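# Release the balancer wheel and level its bubble with weights

## Task

Push the wheel balancer's lever downward so the wheel can turn. Then move the two weights around the tyre until the level mounted on the hub shows its bubble sitting entirely inside the ring printed on it. At the end the lever must still be down and both weights must sit fully on the tyre, and all of this must stay true on its own without the robot holding anything. Finally, release everything and pull the grippers away.

## Robot and tools

Robot: two xArm6 arms, left_arm and right_arm, each ending in a two-finger parallel gripper with a wrist camera. Everything shares one scene frame with its origin on the table top midway between the arms. +x points out over the table, +z points up, and left_arm sits on the +y side. The names left and right do not refer to image sides. Arm roots: left_arm at (+0.053, +0.296, 0) m, quat_wxyz (+0.998, 0, 0, +0.064); right_arm at (-0.051, -0.293, 0) m, quat_wxyz (+0.998, 0, 0, -0.066).

Gripper geometry: the fingers extend along the gripper's +z axis and close along its y axis. end_effector_position is the point between the closed pads, roughly 2 cm short of the fingertips. Closing pushes the tips about 10 mm further along +z. Reported hand positions can be off, more so at long reach.

execute_actions(actions, pictures): actions holds at most one item.
- Empty list []: nothing is commanded; returns the current state plus camera images.
- Action: {"rows": [...], "steps": n}. rows has 1 to 15 rows, steps 8 to 15 (default 15). Each control step is 1/30 s and uses one row; if rows run out, the final row is reused.
- Wait: {"steps": n} with no rows, n up to 300. It returns once that many steps have passed since the previous result, counting your reply time.
- pictures: true attaches images to an action or wait result.

Row layout: one flat list of 14 numbers covering both arms, each in [-1, 1], always all 14 even if one arm stays put. Entries 1-6 are left_arm joint offsets (waist, shoulder, elbow, forearm roll, wrist pitch, wrist roll), entry 7 its opening; entries 8-14 are the same for right_arm. Joint entries are offsets, not poses, scaled so that 1.0 = 2.036 rad. They are measured from that arm's joint angles in the most recent result that printed them; before any such result in a scene, and for second or later calls within one reply, they count from where the arm is when the action begins. They are never relative to the previous row. A row of zeros therefore pulls the arm back to those reference angles; it is not a hold. Opening is absolute: +1 fully open, -1 closed.

Joint ranges (rad), per arm in column order: waist -6.283 to 6.283, shoulder -2.059 to 2.094, elbow -3.927 to 0.192, forearm roll -6.283 to 6.283, wrist pitch -1.693 to 3.142, wrist roll -6.283 to 6.283. A call asking any joint more than 0.010 rad outward beyond its end is refused and nothing moves. True ends may differ by up to 0.010 rad; requests beyond the true end are clipped there, and a "joint sent to its limit" line may follow (possibly about an earlier action). Its absence proves nothing.

Motion: joint targets move at most 3.14 rad/s, need 0.16 s to accelerate, and all joints of an arm are slowed together so they finish together. Each step the target stays within 0.623 rad of the measured angle, and if targets would put the gripper over 70 mm from its measured spot, all are scaled back. Between calls the arms keep heading for the last row's target until everything has nearly stopped or a step is HELD. Results are captured 8 steps before the action ends; those steps run while you reply.

Result lines: the state line gives, per arm, end_effector_position (m), end_effector_quat_wxyz and velocities (m/s, rad/s). Joint positions and Joint velocities list each arm's six joints (rad, rad/s) then the finger pad gap (m; 0.084 m is fully open). grip_measured is the measured opening on the command scale. HELD marks steps where some of your row was not sent. "joint command not followed" means a clearance check altered or blocked joint targets; the rest of the row still ran. MOTOR HOT appears from 65 °C; at 80 °C an OVER-TEMPERATURE FAULT brakes that arm until it cools. Holding loads, even while you think, heats motors.

Gripping: to hold something, keep commanding an opening well under grip_measured; the bigger the gap, the firmer the squeeze (about 24 N per pad for parts up to about 6 cm). Fast closing can squeeze harder. Re-sending grip_measured gives only a light hold, weaker on wide parts.

Hazards: do not drop or knock anything off the table, do not let the arms strike or shove each other, and avoid slams, slips and very hard pushes. Load limits (N m): waist 45.5, shoulder 45.5, elbow 27.3, forearm roll 27.3, wrist pitch 18.2, wrist roll 18.2, including held weight. Hitting one triggers a TORQUE FAULT: the arm backs the joint off, freezes 10 seconds and drops the rest of the call. Occasional outside tugs on held parts or pushes on loose objects can happen.

Cameras (896x504 each): cam_head_left, cam_head_right, cam_high, cam_low, cam_left_wrist, cam_right_wrist. Calibration gives K, distortion D and T_world_to_cam (world to camera, metres); wrist camera poses follow their arm's joints. Actual cameras may deviate slightly; changed numbers are listed in picture results.

zoom_image(camera, region): enlarged view of that camera's latest image; region is [x0, y0, x1, y1] in pixels from the top-left, at most 504 by 504.

read_manual(section): returns the URDF licence text ("licences"); no motion.

finished_scene(scene): ends the current scene (pass its number) and grades it; irreversible. The goal must already hold by itself. Replying with no tool call ends everything.

Each tool is called after "Emit:" as name([rows], argument=value, ...), one row to a line, values as JSON.

## Session

Emit:
execute_actions(actions=[])

Scene clock: 0.00 s of 6000.00 s.
left_arm: end_effector_position=(+0.3730, -0.4494, +0.1451) grip_measured=+1.00 end_effector_quat_wxyz=(+0.170, +0.654, +0.679, -0.289) end_effector_velocity=(+0.001, +0.000, +0.002) end_effector_angular_velocity=(-0.002, -0.001, +0.001) | right_arm: end_effector_position=(+0.0979, -0.8027, +0.3537) grip_measured=+1.00 end_effector_quat_wxyz=(-0.026, +0.150, +0.963, -0.220) end_effector_velocity=(+0.001, +0.000, +0.001) end_effector_angular_velocity=(-0.001, -0.001, +0.001)
Joint positions: left_arm=[-1.201  1.072 -2.31  -0.629  0.8   -2.335  0.084] | right_arm=[-1.054 -0.119 -1.233 -0.316  1.012  2.387  0.084]
Joint velocities: left_arm=[ 0.001 -0.002  0.    -0.     0.     0.     0.   ] | right_arm=[ 0.001 -0.001 -0.001  0.    -0.    -0.    -0.   ]
Motor temperatures (°C, as the motors report them): left_arm=[33 37 36 39 35 36] | right_arm=[34 35 40 34 41 36]
camera_calibration (this result's frames):
cam_left_wrist: T_world_to_cam=[[0.985214, -0.0258755, -0.169364, -0.321445], [0.0822637, -0.795681, 0.600104, -0.408165], [-0.150288, -0.605163, -0.781787, 0.0275047], [0, 0, 0, 1]] pos_world=[0.354403, -0.316442, 0.212003]
cam_right_wrist: T_world_to_cam=[[0.290688, 0.851437, -0.436527, 0.843192], [0.948744, -0.315633, 0.0161432, -0.286039], [-0.124037, -0.418845, -0.899546, 0.127567], [0, 0, 0, 1]] pos_world=[0.042095, -0.754777, 0.487446]

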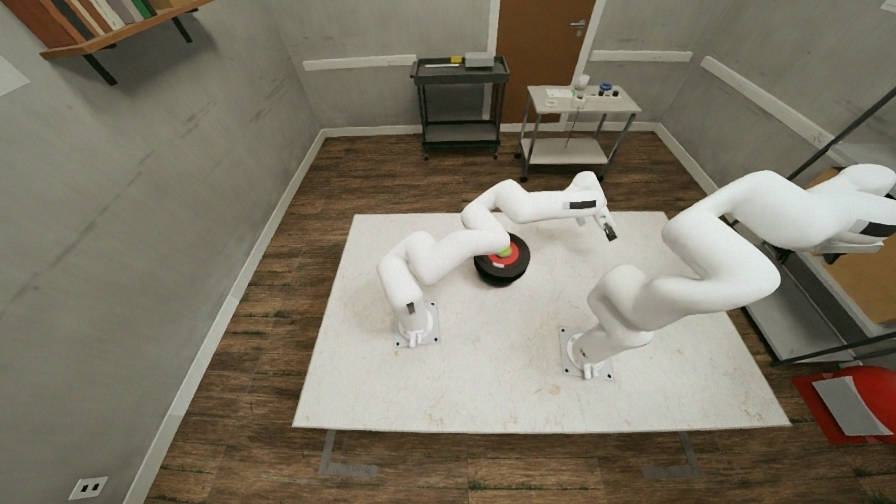

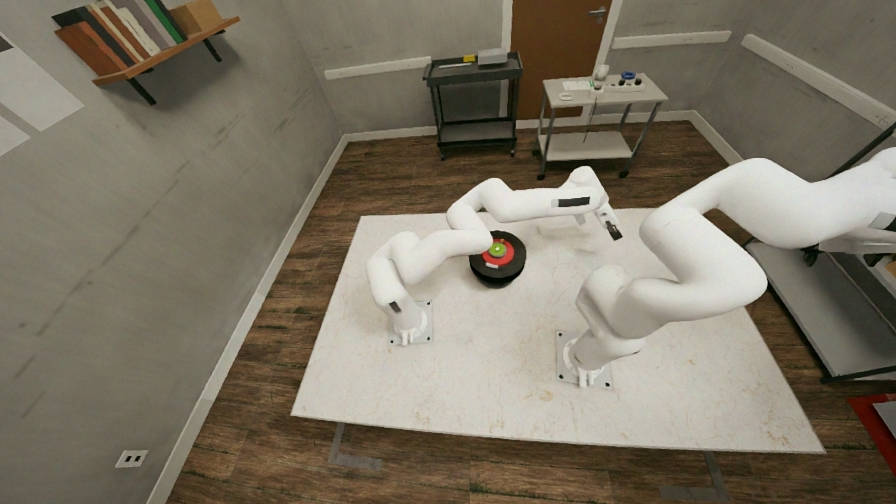

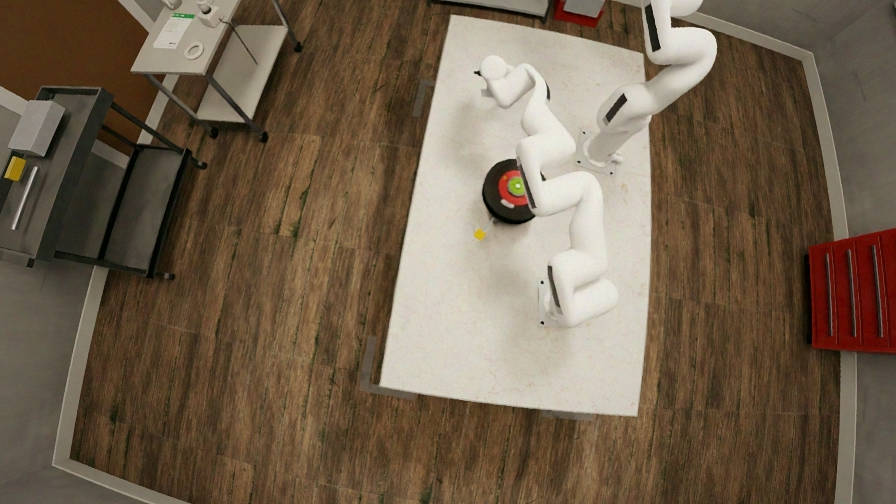

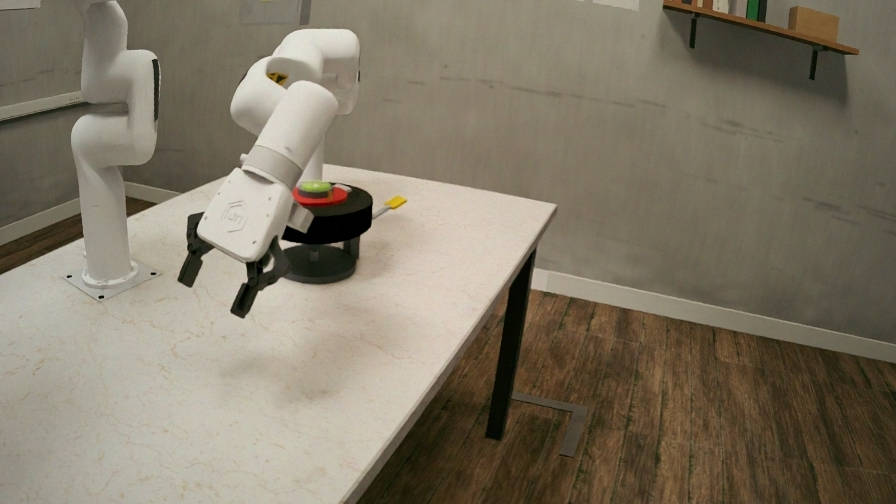

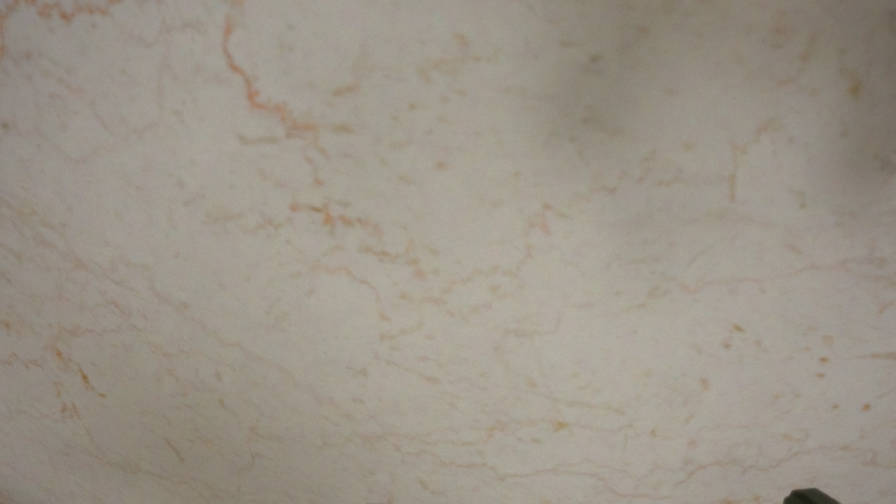

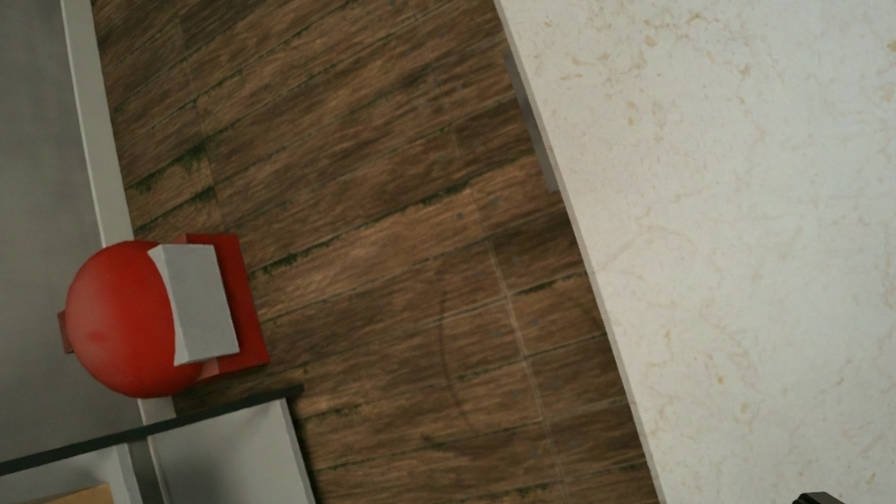

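Emit:
execute_actions(actions=[])

Scene clock: 1.40 s of 6000.00 s.
left_arm: end_effector_position=(+0.3730, -0.4494, +0.1451) grip_measured=+1.00 end_effector_quat_wxyz=(+0.170, +0.654, +0.679, -0.289) end_effector_velocity=(+0.002, +0.001, -0.000) end_effector_angular_velocity=(+0.000, +0.000, +0.003) | right_arm: end_effector_position=(+0.0979, -0.8027, +0.3537) grip_measured=+1.00 end_effector_quat_wxyz=(-0.026, +0.150, +0.963, -0.220) end_effector_velocity=(+0.000, -0.000, +0.000) end_effector_angular_velocity=(-0.000, +0.001, +0.000)
Joint positions: left_arm=[-1.201  1.072 -2.31  -0.629  0.8   -2.335  0.084] | right_arm=[-1.054 -0.119 -1.233 -0.316  1.012  2.387  0.084]
Joint velocities: left_arm=[ 0.003  0.     0.    -0.     0.    -0.     0.   ] | right_arm=[ 0.     0.    -0.001 -0.001  0.001 -0.    -0.   ]
Motor temperatures (°C, as the motors report them): left_arm=[33 37 36 39 35 36] | right_arm=[34 35 41 34 41 36]
Kept back: nothing.
Steps of this call (steps 1 to 42: nothing new was sent). Readings (joint positions):
1: left_arm=[-1.201 1.072 -2.310 -0.629 0.800 -2.335] | right_arm=[-1.054 -0.119 -1.233 -0.316 1.012 2.387]
2: left_arm=[-1.201 1.072 -2.310 -0.629 0.800 -2.335] | right_arm=[-1.054 -0.119 -1.233 -0.316 1.012 2.387]
4: left_arm=[-1.201 1.072 -2.310 -0.629 0.800 -2.335] | right_arm=[-1.054 -0.119 -1.233 -0.316 1.012 2.387]
8: left_arm=[-1.201 1.072 -2.310 -0.629 0.800 -2.335] | right_arm=[-1.054 -0.119 -1.233 -0.316 1.012 2.387]
42: the state above
camera_calibration (this result's frames):
cam_left_wrist: T_world_to_cam=[[0.985214, -0.0258788, -0.169363, -0.321446], [0.0822599, -0.795682, 0.600103, -0.408164], [-0.150289, -0.605161, -0.781788, 0.0275054], [0, 0, 0, 1]] pos_world=[0.354402, -0.316442, 0.212003]
cam_right_wrist: T_world_to_cam=[[0.290687, 0.851439, -0.436524, 0.843191], [0.948744, -0.315632, 0.0161431, -0.286039], [-0.124036, -0.418843, -0.899548, 0.127568], [0, 0, 0, 1]] pos_world=[0.042096, -0.754777, 0.487445]

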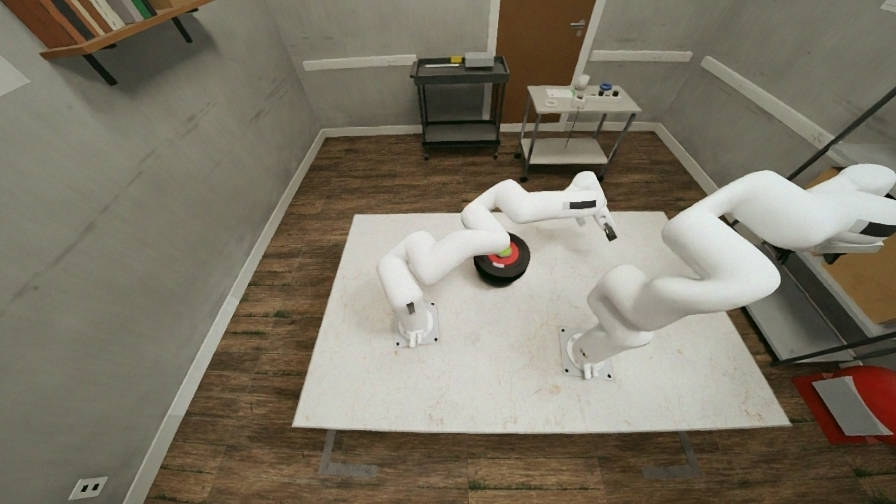

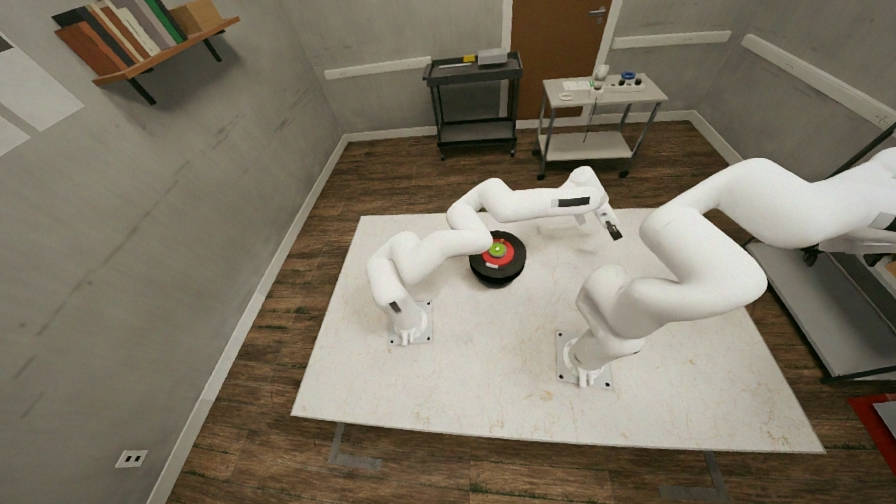

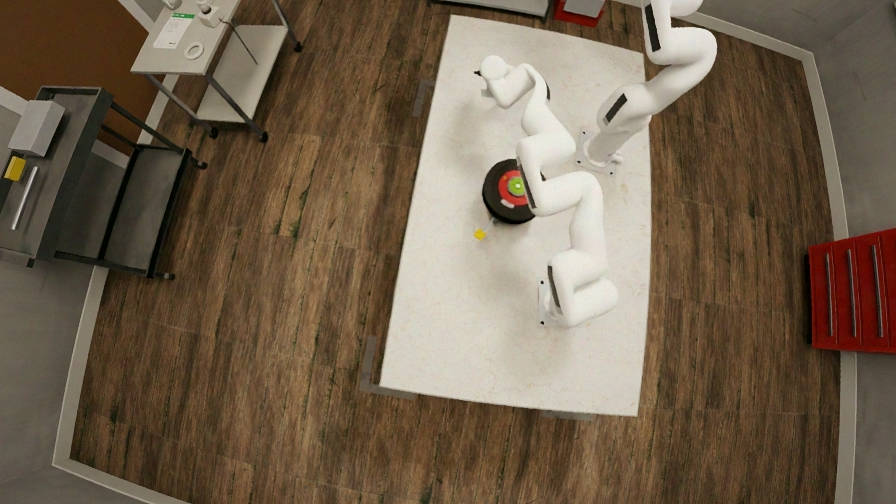

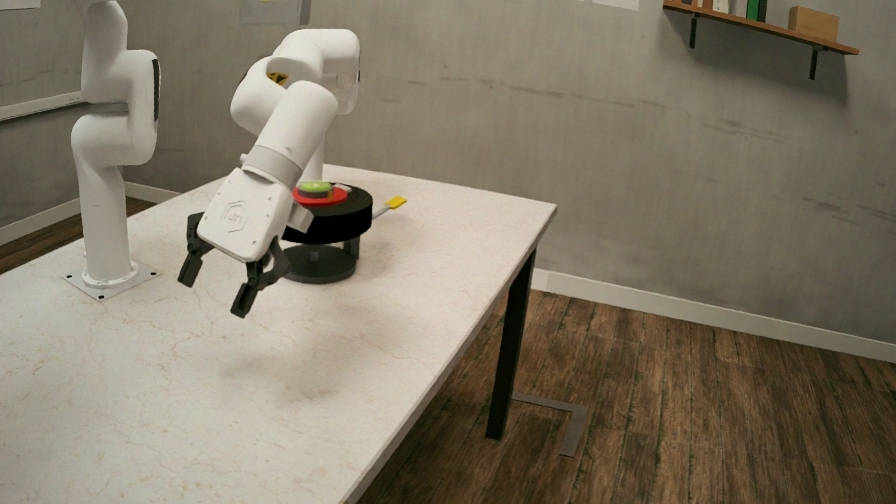

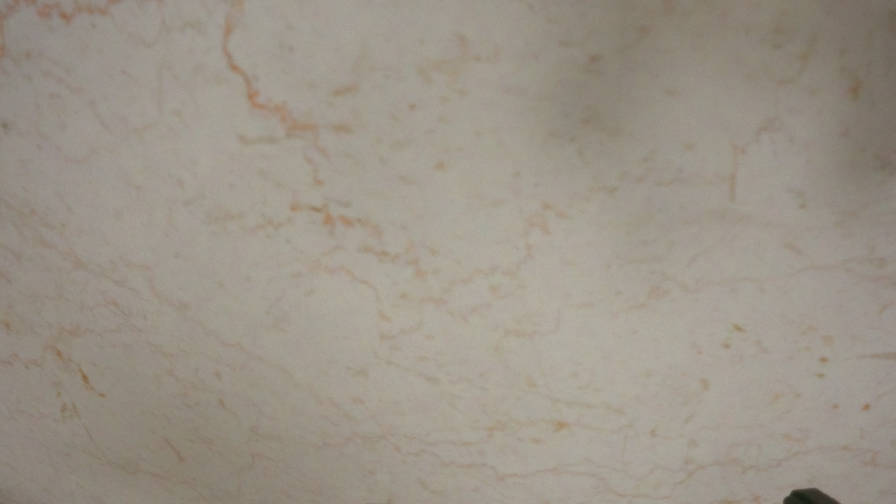

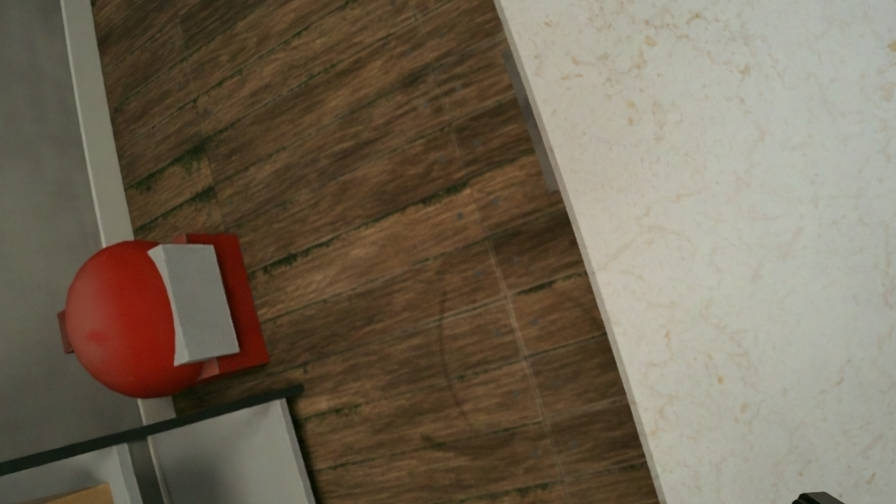

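Emit:
execute_actions([
  {"rows":[[0.03,-0.15,0.05,0.05,0.03,0.15,-1,0,0,0,0,0,0,1],[0.03,-0.15,0.05,0.05,0.03,0.15,-1,0,0,0,0,0,0,1],[0.03,-0.15,0.05,0.05,0.03,0.15,-1,0,0,0,0,0,0,1],[0.03,-0.15,0.05,0.05,0.03,0.15,-1,0,0,0,0,0,0,1],[0.03,-0.15,0.05,0.05,0.03,0.15,-1,0,0,0,0,0,0,1],[0.262,-0.787,0.828,0.309,0.174,0.882,-1,0,0,0,0,0,0,1]]},
])

Emit:
execute_actions([
  {"steps":45},
], pictures=true)

Scene clock: 2.70 s of 6000.00 s.
left_arm: end_effector_position=(+0.3920, -0.4373, +0.2128) grip_measured=+0.09 end_effector_quat_wxyz=(+0.217, +0.699, +0.628, -0.267) end_effector_velocity=(+0.183, +0.141, +0.406) end_effector_angular_velocity=(-0.139, -0.864, -0.409) | right_arm: end_effector_position=(+0.0979, -0.8027, +0.3537) grip_measured=+1.00 end_effector_quat_wxyz=(-0.026, +0.150, +0.963, -0.220) end_effector_velocity=(+0.000, -0.001, +0.002) end_effector_angular_velocity=(-0.004, -0.002, +0.000)
Joint positions: left_arm=[-1.175  0.951 -2.267 -0.585  0.826 -2.215  0.048] | right_arm=[-1.054 -0.119 -1.233 -0.316  1.012  2.387  0.084]
Joint velocities: left_arm=[ 0.26  -0.749  0.243  0.434  0.224  0.576 -0.178] | right_arm=[ 0.    -0.001 -0.003 -0.    -0.001  0.    -0.   ]
Motor temperatures (°C, as the motors report them): left_arm=[33 38 36 39 35 36] | right_arm=[34 35 41 34 41 36]
Steps of this call (steps 1 to 32: nothing new was sent; steps 33 to 39: the first 7 steps of this action). Readings (joint positions):
33: left_arm=[-1.201 1.072 -2.310 -0.629 0.800 -2.335] | right_arm=[-1.054 -0.119 -1.233 -0.316 1.012 2.387]
34: left_arm=[-1.201 1.069 -2.307 -0.628 0.801 -2.331] | right_arm=[-1.054 -0.119 -1.233 -0.316 1.012 2.387]
36: left_arm=[-1.195 1.034 -2.285 -0.614 0.811 -2.288] | right_arm=[-1.054 -0.119 -1.233 -0.316 1.012 2.387]
39: the state above

Scene clock: 4.20 s of 6000.00 s.
left_arm: end_effector_position=(+0.3540, +0.1068, +0.2394) grip_measured=-1.00 end_effector_quat_wxyz=(+0.016, +0.998, +0.053, +0.011) end_effector_velocity=(-0.252, +0.255, -0.198) end_effector_angular_velocity=(+0.363, +0.212, -1.112) | right_arm: end_effector_position=(+0.0979, -0.8027, +0.3537) grip_measured=+1.00 end_effector_quat_wxyz=(-0.026, +0.150, +0.963, -0.220) end_effector_velocity=(-0.000, +0.000, -0.000) end_effector_angular_velocity=(+0.001, -0.000, -0.000)
Joint positions: left_arm=[-0.682 -0.451 -0.73  -0.016  1.145 -0.654  0.   ] | right_arm=[-1.054 -0.119 -1.233 -0.316  1.012  2.387  0.084]
Joint velocities: left_arm=[ 0.146 -0.842  1.133  0.167  0.097  1.194  0.   ] | right_arm=[-0.    -0.001  0.001  0.001 -0.    -0.    -0.   ]
Motor temperatures (°C, as the motors report them): left_arm=[33 38 37 39 35 36] | right_arm=[34 35 42 34 41 36]
Kept back: nothing.
Steps of this call (steps 1 to 8: the last 8 steps of your previous action; steps 9 to 45: the robot went on to your last target). Readings (joint positions):
1: left_arm=[-1.163 0.927 -2.254 -0.567 0.836 -2.196] | right_arm=[-1.054 -0.119 -1.233 -0.316 1.012 2.387]
2: left_arm=[-1.145 0.906 -2.231 -0.545 0.848 -2.175] | right_arm=[-1.054 -0.119 -1.233 -0.316 1.012 2.387]
4: left_arm=[-1.105 0.867 -2.180 -0.505 0.871 -2.132] | right_arm=[-1.054 -0.119 -1.233 -0.316 1.012 2.387]
8: left_arm=[-1.038 0.772 -2.086 -0.429 0.913 -2.037] | right_arm=[-1.054 -0.119 -1.233 -0.316 1.012 2.387]
45: the state above
camera_calibration (this result's frames):
cam_left_wrist: T_world_to_cam=[[0.102298, -0.994264, 0.0311977, 0.0955106], [-0.994202, -0.103236, -0.0300875, 0.437293], [0.0331357, -0.0279389, -0.99906, 0.360411], [0, 0, 0, 1]] pos_world=[0.413044, 0.150177, 0.370249]
cam_right_wrist: T_world_to_cam=[[0.290687, 0.851438, -0.436524, 0.843191], [0.948744, -0.315632, 0.0161432, -0.286039], [-0.124036, -0.418843, -0.899548, 0.127568], [0, 0, 0, 1]] pos_world=[0.0420961, -0.754777, 0.487445]

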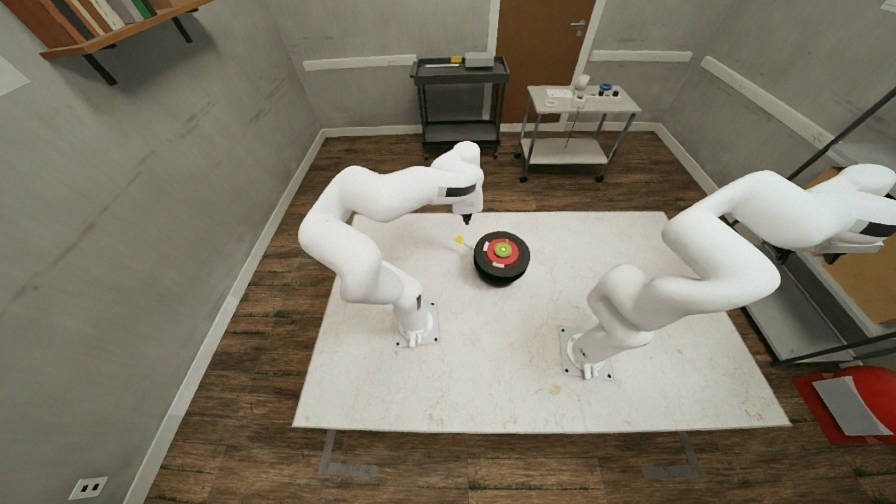

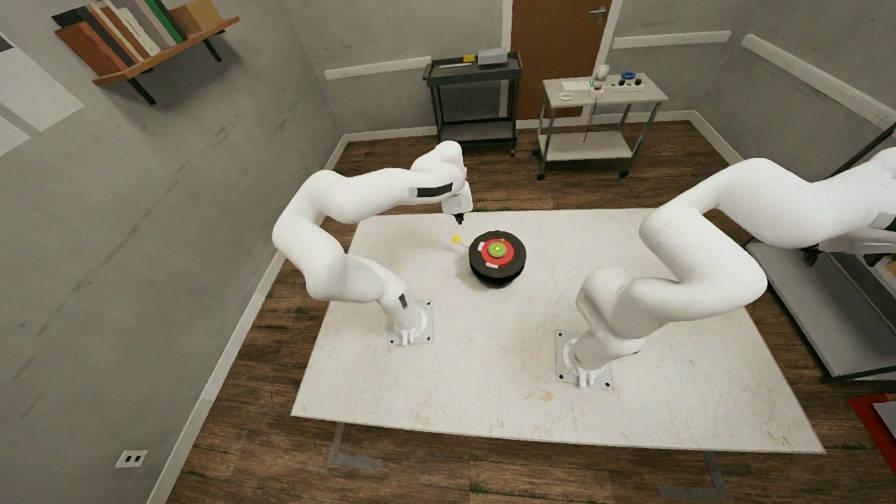

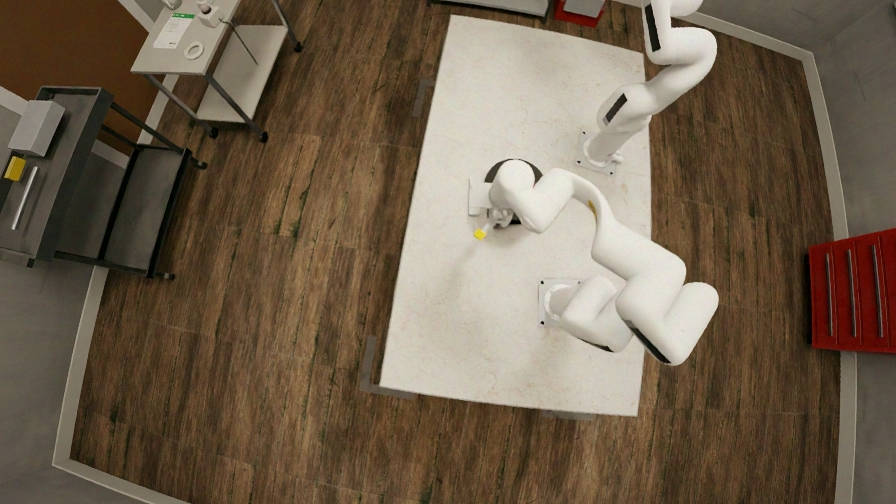

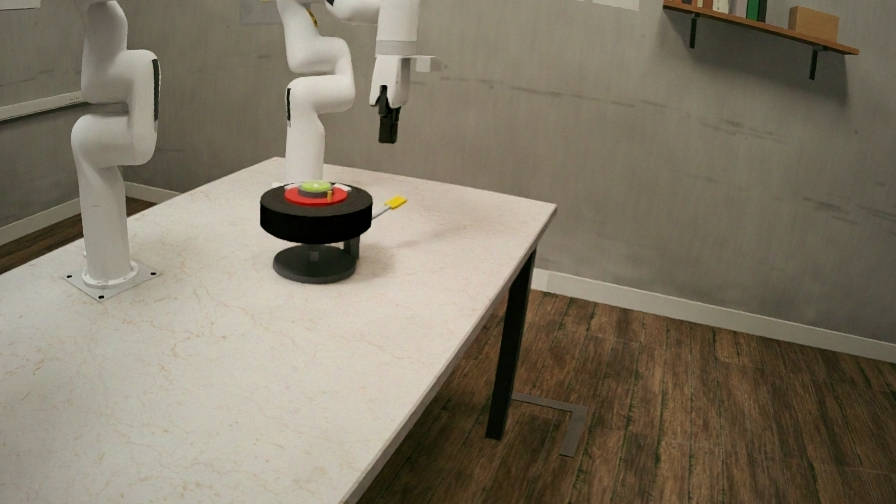

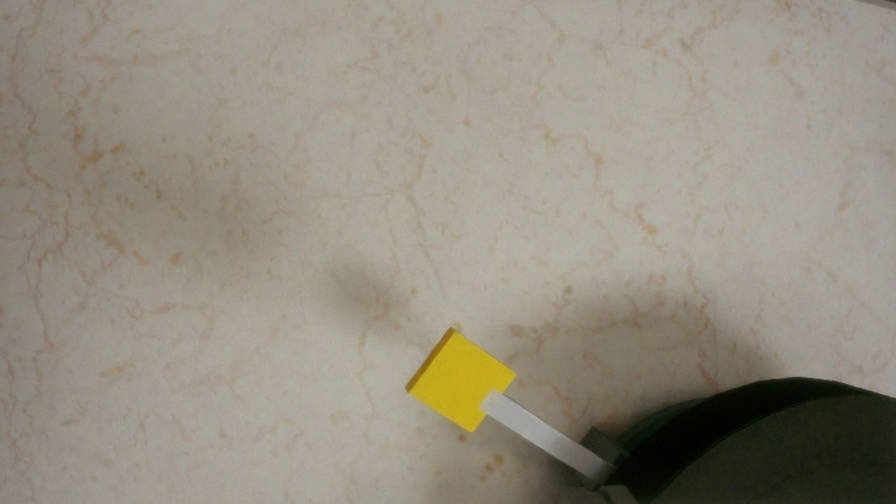

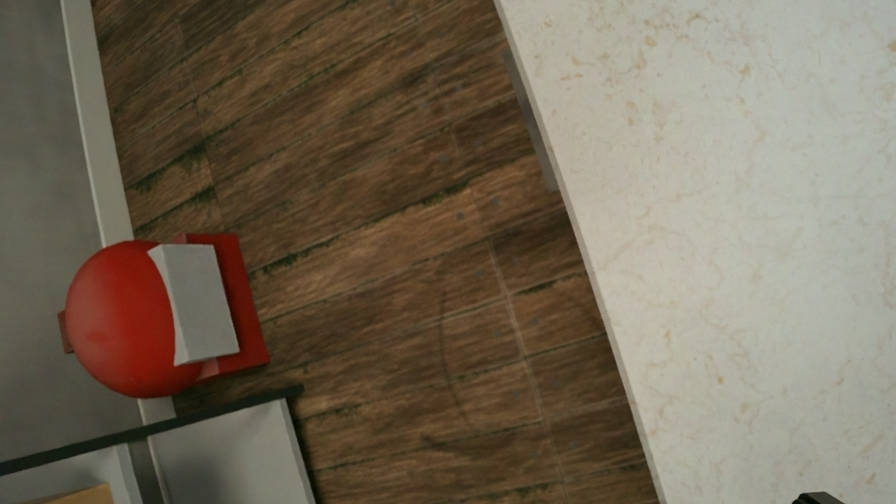

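Image lags; look again at rest.

Emit:
execute_actions([
  {"steps":10},
], pictures=true)

Scene clock: 4.53 s of 6000.00 s.
left_arm: end_effector_position=(+0.3310, +0.1297, +0.2211) grip_measured=-1.00 end_effector_quat_wxyz=(+0.001, +1.000, +0.000, +0.001) end_effector_velocity=(-0.005, +0.004, -0.005) end_effector_angular_velocity=(+0.007, +0.009, -0.012) | right_arm: end_effector_position=(+0.0979, -0.8027, +0.3537) grip_measured=+1.00 end_effector_quat_wxyz=(-0.026, +0.150, +0.963, -0.220) end_effector_velocity=(-0.000, +0.000, -0.000) end_effector_angular_velocity=(+0.001, +0.000, -0.000)
Joint positions: left_arm=[-0.669 -0.529 -0.627 -0.     1.154 -0.541  0.   ] | right_arm=[-1.054 -0.119 -1.233 -0.316  1.012  2.387  0.084]
Joint velocities: left_arm=[ 0.002 -0.009  0.017  0.002  0.003  0.013  0.   ] | right_arm=[ 0.     0.     0.001  0.     0.001  0.    -0.   ]
Motor temperatures (°C, as the motors report them): left_arm=[33 38 37 39 35 36] | right_arm=[34 35 42 34 41 36]
Kept back: nothing.
Steps of this call (steps 1 to 10: the robot went on to your last target). Readings (joint positions):
1: left_arm=[-0.677 -0.477 -0.695 -0.011 1.149 -0.617] | right_arm=[-1.054 -0.119 -1.233 -0.316 1.012 2.387]
2: left_arm=[-0.674 -0.498 -0.666 -0.007 1.151 -0.588] | right_arm=[-1.054 -0.119 -1.233 -0.316 1.012 2.387]
4: left_arm=[-0.670 -0.519 -0.637 -0.003 1.154 -0.558] | right_arm=[-1.054 -0.119 -1.233 -0.316 1.012 2.387]
8: left_arm=[-0.669 -0.528 -0.628 -0.001 1.154 -0.543] | right_arm=[-1.054 -0.119 -1.233 -0.316 1.012 2.387]
10: the state above
camera_calibration (this result's frames):
cam_left_wrist: T_world_to_cam=[[-0.00284862, -0.999996, -0.000938129, 0.163926], [-0.999922, 0.0028598, -0.0121371, 0.400465], [0.0121398, 0.000903482, -0.999926, 0.346883], [0, 0, 0, 1]] pos_world=[0.39669, 0.162466, 0.351871]
cam_right_wrist: T_world_to_cam=[[0.290687, 0.851439, -0.436524, 0.843191], [0.948745, -0.315631, 0.0161432, -0.286039], [-0.124036, -0.418843, -0.899548, 0.127568], [0, 0, 0, 1]] pos_world=[0.042096, -0.754777, 0.487445]

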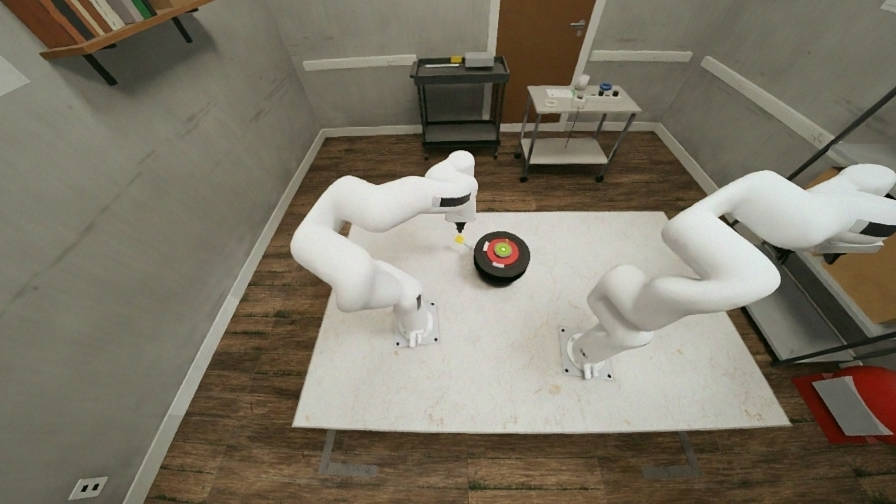

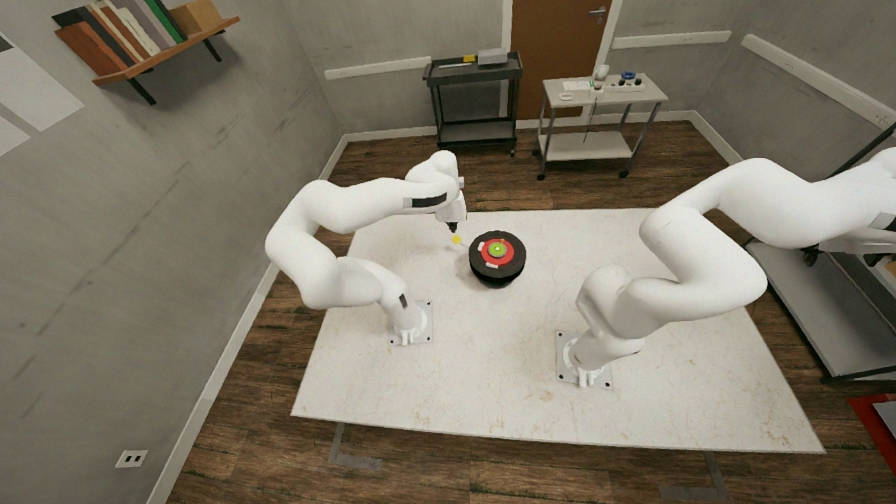

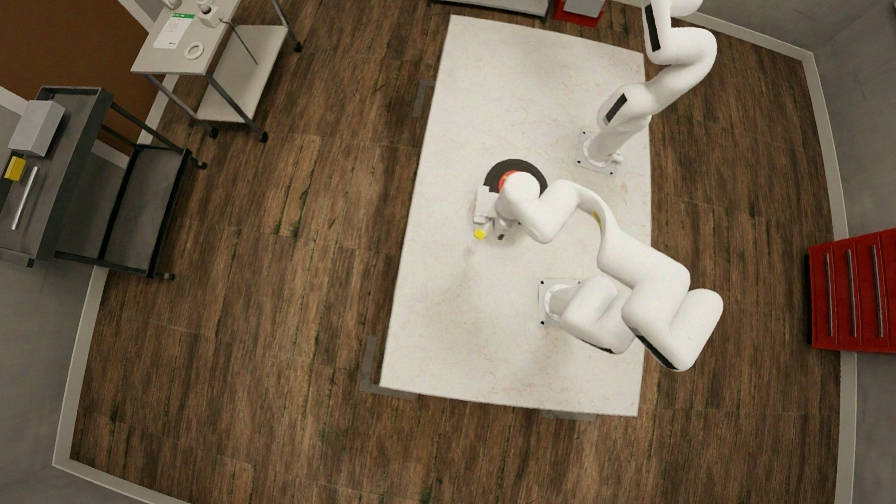

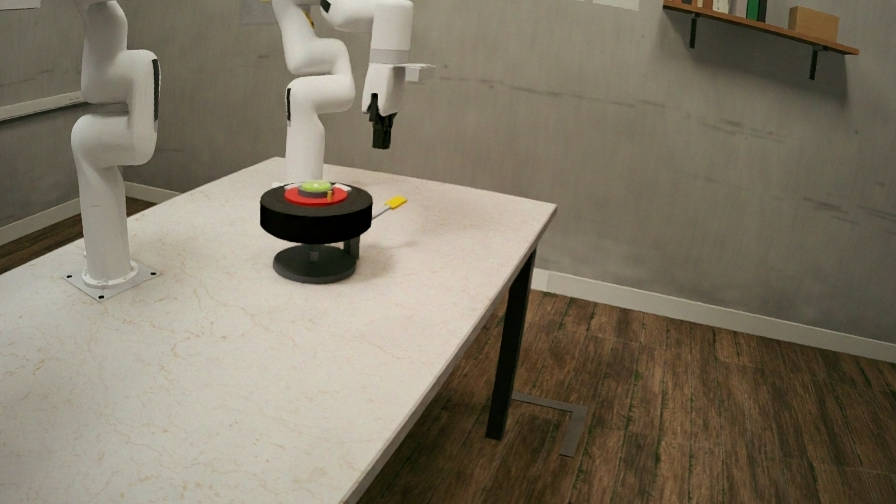

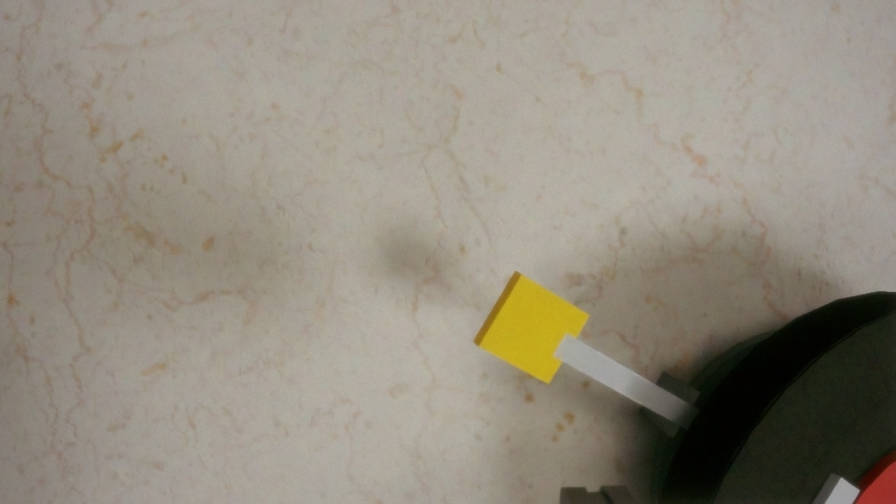

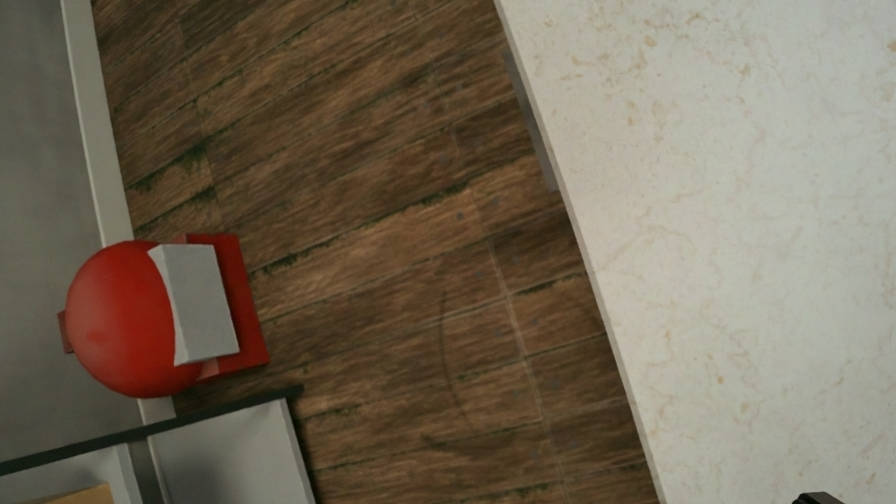

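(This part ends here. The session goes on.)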